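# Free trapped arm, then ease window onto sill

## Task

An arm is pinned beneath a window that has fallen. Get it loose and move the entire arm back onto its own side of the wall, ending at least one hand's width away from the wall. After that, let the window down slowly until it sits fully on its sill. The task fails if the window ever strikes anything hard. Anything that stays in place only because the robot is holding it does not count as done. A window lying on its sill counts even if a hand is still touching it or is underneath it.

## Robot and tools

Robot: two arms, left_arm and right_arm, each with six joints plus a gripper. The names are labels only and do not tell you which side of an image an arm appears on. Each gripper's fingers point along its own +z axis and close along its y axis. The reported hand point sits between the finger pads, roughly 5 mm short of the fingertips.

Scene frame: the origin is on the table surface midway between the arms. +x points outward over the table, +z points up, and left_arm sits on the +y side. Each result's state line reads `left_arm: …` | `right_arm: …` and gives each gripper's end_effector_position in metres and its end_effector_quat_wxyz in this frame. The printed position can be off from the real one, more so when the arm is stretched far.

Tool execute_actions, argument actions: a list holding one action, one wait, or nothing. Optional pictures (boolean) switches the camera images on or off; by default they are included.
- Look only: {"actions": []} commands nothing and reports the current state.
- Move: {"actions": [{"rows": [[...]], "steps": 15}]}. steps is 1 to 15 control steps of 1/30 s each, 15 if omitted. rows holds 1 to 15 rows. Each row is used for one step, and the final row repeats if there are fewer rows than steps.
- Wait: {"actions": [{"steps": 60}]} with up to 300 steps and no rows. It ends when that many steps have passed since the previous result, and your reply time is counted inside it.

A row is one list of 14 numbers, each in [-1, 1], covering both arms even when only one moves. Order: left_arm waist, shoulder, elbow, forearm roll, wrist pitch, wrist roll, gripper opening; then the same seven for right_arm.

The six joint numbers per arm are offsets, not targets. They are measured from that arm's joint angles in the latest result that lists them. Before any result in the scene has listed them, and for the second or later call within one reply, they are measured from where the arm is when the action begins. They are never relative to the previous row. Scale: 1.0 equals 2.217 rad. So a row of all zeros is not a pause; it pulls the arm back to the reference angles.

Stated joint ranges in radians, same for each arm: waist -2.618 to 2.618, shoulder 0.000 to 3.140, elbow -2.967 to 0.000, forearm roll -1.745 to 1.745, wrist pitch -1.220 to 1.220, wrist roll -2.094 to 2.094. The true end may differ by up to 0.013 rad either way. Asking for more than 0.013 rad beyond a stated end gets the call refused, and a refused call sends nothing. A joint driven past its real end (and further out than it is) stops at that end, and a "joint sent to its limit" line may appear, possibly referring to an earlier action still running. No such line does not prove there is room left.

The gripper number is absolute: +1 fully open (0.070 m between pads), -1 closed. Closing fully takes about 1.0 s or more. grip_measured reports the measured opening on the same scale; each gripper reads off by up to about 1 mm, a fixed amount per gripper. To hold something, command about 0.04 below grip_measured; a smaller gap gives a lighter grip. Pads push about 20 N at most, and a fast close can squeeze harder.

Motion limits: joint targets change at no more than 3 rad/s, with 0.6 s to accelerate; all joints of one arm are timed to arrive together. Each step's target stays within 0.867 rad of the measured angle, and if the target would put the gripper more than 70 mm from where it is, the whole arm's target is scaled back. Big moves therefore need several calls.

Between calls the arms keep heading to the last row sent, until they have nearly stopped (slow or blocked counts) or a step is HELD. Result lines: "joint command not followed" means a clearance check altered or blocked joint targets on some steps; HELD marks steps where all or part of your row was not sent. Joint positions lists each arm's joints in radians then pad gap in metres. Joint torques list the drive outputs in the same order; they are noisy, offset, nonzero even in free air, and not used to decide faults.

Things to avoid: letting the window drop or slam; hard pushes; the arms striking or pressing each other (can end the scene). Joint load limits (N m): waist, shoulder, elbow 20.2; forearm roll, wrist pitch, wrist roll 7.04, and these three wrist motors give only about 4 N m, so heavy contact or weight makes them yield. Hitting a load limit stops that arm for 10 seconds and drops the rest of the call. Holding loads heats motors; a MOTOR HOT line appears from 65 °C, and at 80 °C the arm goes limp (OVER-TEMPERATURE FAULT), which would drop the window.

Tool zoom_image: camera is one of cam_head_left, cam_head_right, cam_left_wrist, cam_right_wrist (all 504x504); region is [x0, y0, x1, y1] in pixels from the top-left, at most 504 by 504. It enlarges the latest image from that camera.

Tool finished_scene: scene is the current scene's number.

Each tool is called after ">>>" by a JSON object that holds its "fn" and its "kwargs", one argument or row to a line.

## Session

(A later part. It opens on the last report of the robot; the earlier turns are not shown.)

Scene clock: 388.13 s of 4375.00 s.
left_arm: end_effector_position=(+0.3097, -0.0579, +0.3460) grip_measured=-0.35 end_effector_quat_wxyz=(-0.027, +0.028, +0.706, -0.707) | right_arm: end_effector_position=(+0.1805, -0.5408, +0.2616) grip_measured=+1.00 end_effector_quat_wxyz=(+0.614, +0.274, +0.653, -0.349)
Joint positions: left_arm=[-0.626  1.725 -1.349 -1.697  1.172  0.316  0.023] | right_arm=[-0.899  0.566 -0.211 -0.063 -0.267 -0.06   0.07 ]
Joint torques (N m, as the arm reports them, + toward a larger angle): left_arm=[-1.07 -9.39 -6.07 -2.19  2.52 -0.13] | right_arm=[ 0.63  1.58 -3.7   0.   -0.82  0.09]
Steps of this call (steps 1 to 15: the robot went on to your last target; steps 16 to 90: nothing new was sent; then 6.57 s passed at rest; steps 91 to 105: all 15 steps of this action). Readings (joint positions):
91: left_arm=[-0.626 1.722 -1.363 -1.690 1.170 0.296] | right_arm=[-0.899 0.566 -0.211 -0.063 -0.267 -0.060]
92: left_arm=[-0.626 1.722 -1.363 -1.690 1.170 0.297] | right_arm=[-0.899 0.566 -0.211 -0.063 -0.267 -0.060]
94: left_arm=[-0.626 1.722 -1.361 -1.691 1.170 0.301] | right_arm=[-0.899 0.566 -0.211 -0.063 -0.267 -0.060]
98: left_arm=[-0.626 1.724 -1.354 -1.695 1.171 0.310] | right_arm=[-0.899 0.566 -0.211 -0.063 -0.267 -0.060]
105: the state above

>>> {"fn": "execute_actions", "kwargs": {
  "actions": [
    {"rows": [[0, 0.0002, 0.0007, -0.0004, 0.0001, 0.0009, -0.45, 0, 0, 0, 0, 0, 0, 1.0],[0, 0.0004, 0.0013, -0.0007, 0.0002, 0.0018, -0.45, 0, 0, 0, 0, 0, 0, 1.0],[0, 0.0006, 0.002, -0.0011, 0.0004, 0.0028, -0.45, 0, 0, 0, 0, 0, 0, 1.0],[0, 0.0008, 0.0027, -0.0014, 0.0005, 0.0037, -0.45, 0, 0, 0, 0, 0, 0, 1.0],[0, 0.001, 0.0034, -0.0018, 0.0006, 0.0046, -0.45, 0, 0, 0, 0, 0, 0, 1.0],[0, 0.0011, 0.004, -0.0021, 0.0007, 0.0055, -0.45, 0, 0, 0, 0, 0, 0, 1.0],[0, 0.0013, 0.0047, -0.0025, 0.0008, 0.0064, -0.45, 0, 0, 0, 0, 0, 0, 1.0],[0, 0.0015, 0.0054, -0.0028, 0.001, 0.0074, -0.45, 0, 0, 0, 0, 0, 0, 1.0],[0, 0.0017, 0.006, -0.0032, 0.0011, 0.0083, -0.45, 0, 0, 0, 0, 0, 0, 1.0],[0, 0.0019, 0.0067, -0.0035, 0.0012, 0.0092, -0.45, 0, 0, 0, 0, 0, 0, 1.0]], "steps": 15}
  ]
}}

Scene clock: 394.57 s of 4375.00 s.
left_arm: end_effector_position=(+0.3097, -0.0580, +0.3410) grip_measured=-0.35 end_effector_quat_wxyz=(-0.027, +0.028, +0.706, -0.707) | right_arm: end_effector_position=(+0.1805, -0.5408, +0.2616) grip_measured=+1.00 end_effector_quat_wxyz=(+0.614, +0.274, +0.653, -0.349)
Joint positions: left_arm=[-0.626  1.729 -1.334 -1.706  1.175  0.337  0.023] | right_arm=[-0.899  0.566 -0.211 -0.063 -0.267 -0.06   0.07 ]
Joint torques (N m, as the arm reports them, + toward a larger angle): left_arm=[-1.63 -9.03 -6.09 -2.12  2.33 -0.19] | right_arm=[ 0.59  1.58 -3.68  0.   -0.82  0.09]
Steps of this call (steps 1 to 15: the robot went on to your last target; steps 16 to 90: nothing new was sent; then 2.93 s passed at rest; steps 91 to 105: all 15 steps of this action). Readings (joint positions):
91: left_arm=[-0.626 1.725 -1.349 -1.698 1.172 0.317] | right_arm=[-0.899 0.566 -0.211 -0.063 -0.267 -0.060]
92: left_arm=[-0.626 1.726 -1.349 -1.699 1.172 0.319] | right_arm=[-0.899 0.566 -0.211 -0.063 -0.267 -0.060]
94: left_arm=[-0.626 1.726 -1.346 -1.701 1.173 0.323] | right_arm=[-0.899 0.566 -0.211 -0.063 -0.267 -0.060]
98: left_arm=[-0.626 1.728 -1.339 -1.703 1.174 0.331] | right_arm=[-0.899 0.566 -0.211 -0.063 -0.267 -0.060]
105: the state above

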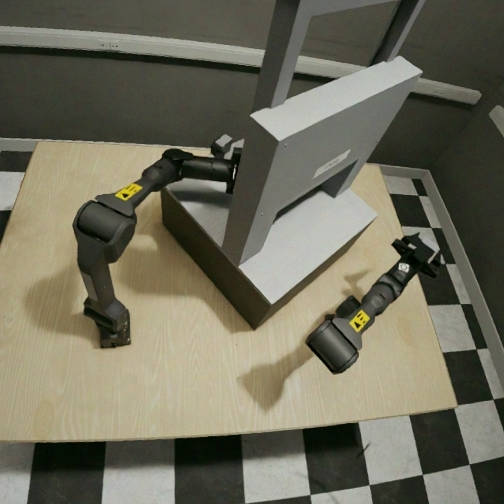

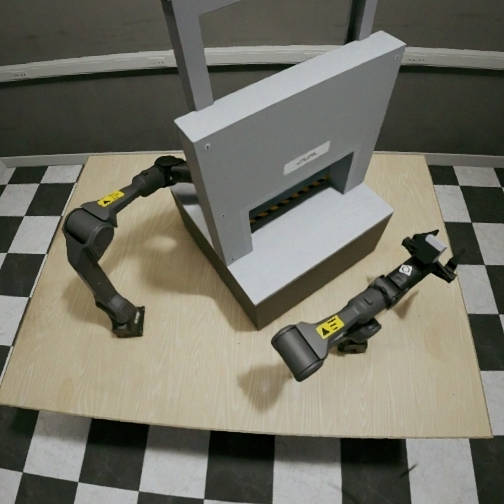

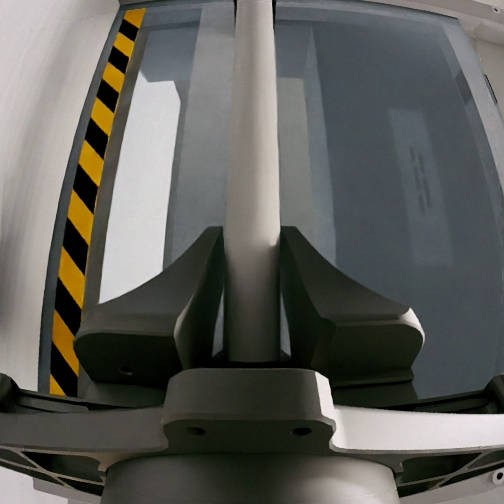

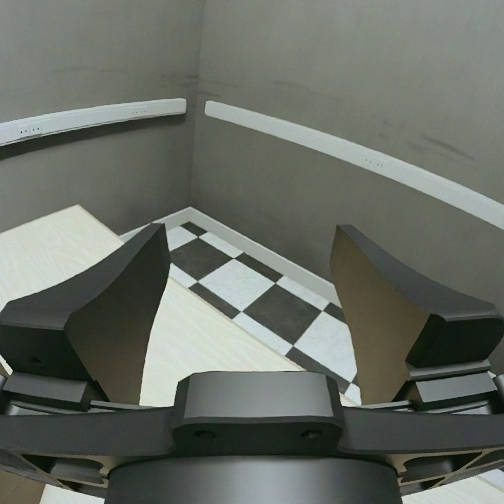

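>>> {"fn": "execute_actions", "kwargs": {
  "actions": [
    {"rows": [[0, 0.0002, 0.0007, -0.0004, 0.0001, 0.0009, -0.45, 0, 0, 0, 0, 0, 0, 1.0],[0, 0.0004, 0.0013, -0.0007, 0.0002, 0.0018, -0.45, 0, 0, 0, 0, 0, 0, 1.0],[0, 0.0006, 0.002, -0.0011, 0.0004, 0.0028, -0.45, 0, 0, 0, 0, 0, 0, 1.0],[0, 0.0008, 0.0027, -0.0014, 0.0005, 0.0037, -0.45, 0, 0, 0, 0, 0, 0, 1.0],[0, 0.001, 0.0034, -0.0018, 0.0006, 0.0046, -0.45, 0, 0, 0, 0, 0, 0, 1.0],[0, 0.0011, 0.004, -0.0021, 0.0007, 0.0055, -0.45, 0, 0, 0, 0, 0, 0, 1.0],[0, 0.0013, 0.0047, -0.0025, 0.0008, 0.0064, -0.45, 0, 0, 0, 0, 0, 0, 1.0],[0, 0.0015, 0.0054, -0.0028, 0.001, 0.0074, -0.45, 0, 0, 0, 0, 0, 0, 1.0],[0, 0.0017, 0.006, -0.0032, 0.0011, 0.0083, -0.45, 0, 0, 0, 0, 0, 0, 1.0],[0, 0.0019, 0.0067, -0.0035, 0.0012, 0.0092, -0.45, 0, 0, 0, 0, 0, 0, 1.0]], "steps": 15}
  ],
  "pictures": false
}}

Scene clock: 402.43 s of 4375.00 s.
left_arm: end_effector_position=(+0.3098, -0.0579, +0.3373) grip_measured=-0.35 end_effector_quat_wxyz=(-0.027, +0.028, +0.705, -0.708) | right_arm: end_effector_position=(+0.1805, -0.5408, +0.2616) grip_measured=+1.00 end_effector_quat_wxyz=(+0.614, +0.274, +0.653, -0.349)
Joint positions: left_arm=[-0.626  1.733 -1.321 -1.716  1.178  0.357  0.023] | right_arm=[-0.899  0.566 -0.211 -0.063 -0.267 -0.06   0.07 ]
Joint torques (N m, as the arm reports them, + toward a larger angle): left_arm=[-0.95 -8.34 -4.54 -1.26  2.43 -0.04] | right_arm=[ 0.56  1.58 -3.69  0.   -0.82  0.1 ]
Steps of this call (steps 1 to 15: the robot went on to your last target; steps 16 to 90: nothing new was sent; then 4.37 s passed at rest; steps 91 to 105: all 15 steps of this action). Readings (joint positions):
91: left_arm=[-0.626 1.729 -1.334 -1.705 1.175 0.336] | right_arm=[-0.899 0.566 -0.211 -0.063 -0.267 -0.060]
92: left_arm=[-0.626 1.729 -1.334 -1.706 1.175 0.338] | right_arm=[-0.899 0.566 -0.211 -0.063 -0.267 -0.060]
94: left_arm=[-0.626 1.730 -1.331 -1.707 1.175 0.342] | right_arm=[-0.899 0.566 -0.211 -0.063 -0.267 -0.060]
98: left_arm=[-0.626 1.732 -1.323 -1.711 1.176 0.351] | right_arm=[-0.899 0.566 -0.211 -0.063 -0.267 -0.060]
105: the state above

>>> {"fn": "execute_actions", "kwargs": {
  "actions": [
    {"rows": [[0, 0, 0, 0, 0, 0, -0.33, 0, 0, 0, 0, 0, 0, 1.0],[0, 0, 0, 0, 0, 0, -0.31, 0, 0, 0, 0, 0, 0, 1.0],[0, 0, 0, 0, 0, 0, -0.29, 0, 0, 0, 0, 0, 0, 1.0],[0, 0, 0, 0, 0, 0, -0.27, 0, 0, 0, 0, 0, 0, 1.0],[0, 0, 0, 0, 0, 0, -0.25, 0, 0, 0, 0, 0, 0, 1.0],[0, 0, 0, 0, 0, 0, -0.22, 0, 0, 0, 0, 0, 0, 1.0],[0, 0, 0, 0, 0, 0, -0.18, 0, 0, 0, 0, 0, 0, 1.0],[0, 0, 0, 0, 0, 0, -0.1, 0, 0, 0, 0, 0, 0, 1.0],[0, 0, 0, 0, 0, 0, 0.0, 0, 0, 0, 0, 0, 0, 1.0],[0, 0, 0, 0, 0, 0, 0.2, 0, 0, 0, 0, 0, 0, 1.0],[0, 0, 0, 0, 0, 0, 0.5, 0, 0, 0, 0, 0, 0, 1.0]], "steps": 15}
  ],
  "pictures": false
}}

>>> {"fn": "execute_actions", "kwargs": {
  "actions": [
    {"steps": 20}
  ]
}}

Scene clock: 409.63 s of 4375.00 s.
left_arm: end_effector_position=(+0.3089, -0.0582, +0.3367) grip_measured=+0.34 end_effector_quat_wxyz=(-0.028, +0.030, +0.706, -0.707) | right_arm: end_effector_position=(+0.1805, -0.5408, +0.2616) grip_measured=+1.00 end_effector_quat_wxyz=(+0.614, +0.274, +0.653, -0.349)
Joint positions: left_arm=[-0.627  1.732 -1.319 -1.714  1.179  0.357  0.047] | right_arm=[-0.899  0.566 -0.211 -0.063 -0.267 -0.06   0.07 ]
Joint torques (N m, as the arm reports them, + toward a larger angle): left_arm=[ 1.37 -4.46 -4.17 -0.97  0.12  0.01] | right_arm=[ 0.62  1.54 -3.71  0.   -0.82  0.1 ]
Steps of this call (steps 1 to 15: the robot went on to your last target; steps 16 to 90: nothing new was sent; then 3.70 s passed at rest; steps 91 to 105: all 15 steps of this action). Readings (joint positions):
91: left_arm=[-0.626 1.733 -1.319 -1.712 1.182 0.357] | right_arm=[-0.899 0.566 -0.211 -0.063 -0.267 -0.060]
92: left_arm=[-0.628 1.732 -1.317 -1.707 1.190 0.357] | right_arm=[-0.899 0.566 -0.211 -0.063 -0.267 -0.060]
94: left_arm=[-0.630 1.732 -1.316 -1.705 1.192 0.357] | right_arm=[-0.899 0.566 -0.211 -0.063 -0.267 -0.060]
98: left_arm=[-0.630 1.732 -1.316 -1.707 1.183 0.357] | right_arm=[-0.899 0.566 -0.211 -0.063 -0.267 -0.060]
105: the state above

Scene clock: 410.30 s of 4375.00 s.
left_arm: end_effector_position=(+0.3098, -0.0579, +0.3372) grip_measured=+0.50 end_effector_quat_wxyz=(-0.027, +0.028, +0.705, -0.708) | right_arm: end_effector_position=(+0.1805, -0.5408, +0.2616) grip_measured=+1.00 end_effector_quat_wxyz=(+0.614, +0.274, +0.653, -0.349)
Joint positions: left_arm=[-0.626  1.733 -1.321 -1.716  1.178  0.357  0.052] | right_arm=[-0.899  0.566 -0.211 -0.063 -0.267 -0.06   0.07 ]
Joint torques (N m, as the arm reports them, + toward a larger angle): left_arm=[ 1.36 -4.32 -4.5  -1.    0.09 -0.15] | right_arm=[ 0.61  1.58 -3.73  0.   -0.82  0.09]
Steps of this call (steps 1 to 15: the robot went on to your last target; steps 16 to 20: nothing new was sent). Readings (joint positions):
1: left_arm=[-0.627 1.733 -1.320 -1.714 1.178 0.357] | right_arm=[-0.899 0.566 -0.211 -0.063 -0.267 -0.060]
2: left_arm=[-0.626 1.733 -1.320 -1.715 1.178 0.357] | right_arm=[-0.899 0.566 -0.211 -0.063 -0.267 -0.060]
4: left_arm=[-0.626 1.733 -1.320 -1.715 1.178 0.357] | right_arm=[-0.899 0.566 -0.211 -0.063 -0.267 -0.060]
8: left_arm=[-0.626 1.733 -1.320 -1.715 1.178 0.357] | right_arm=[-0.899 0.566 -0.211 -0.063 -0.267 -0.060]
20: the state above
All arms were judged still, so your last target was given up. Only a new action makes them travel on or press farther. Fingers that are still opening or closing keep moving.

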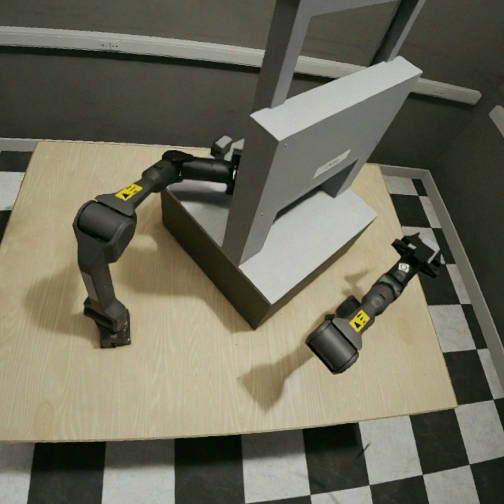

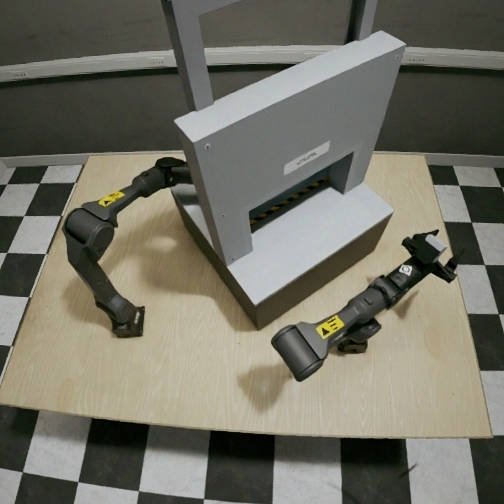

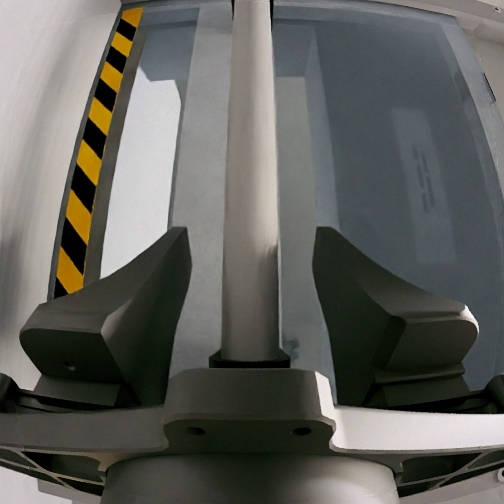

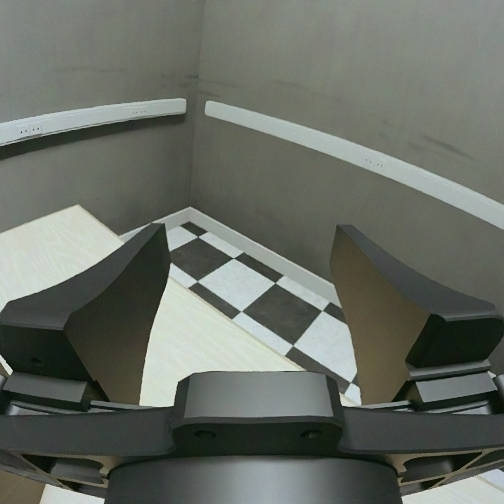

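>>> {"fn": "finished_scene", "kwargs": {
  "scene": 1
}}

The scene is finished: the task was done.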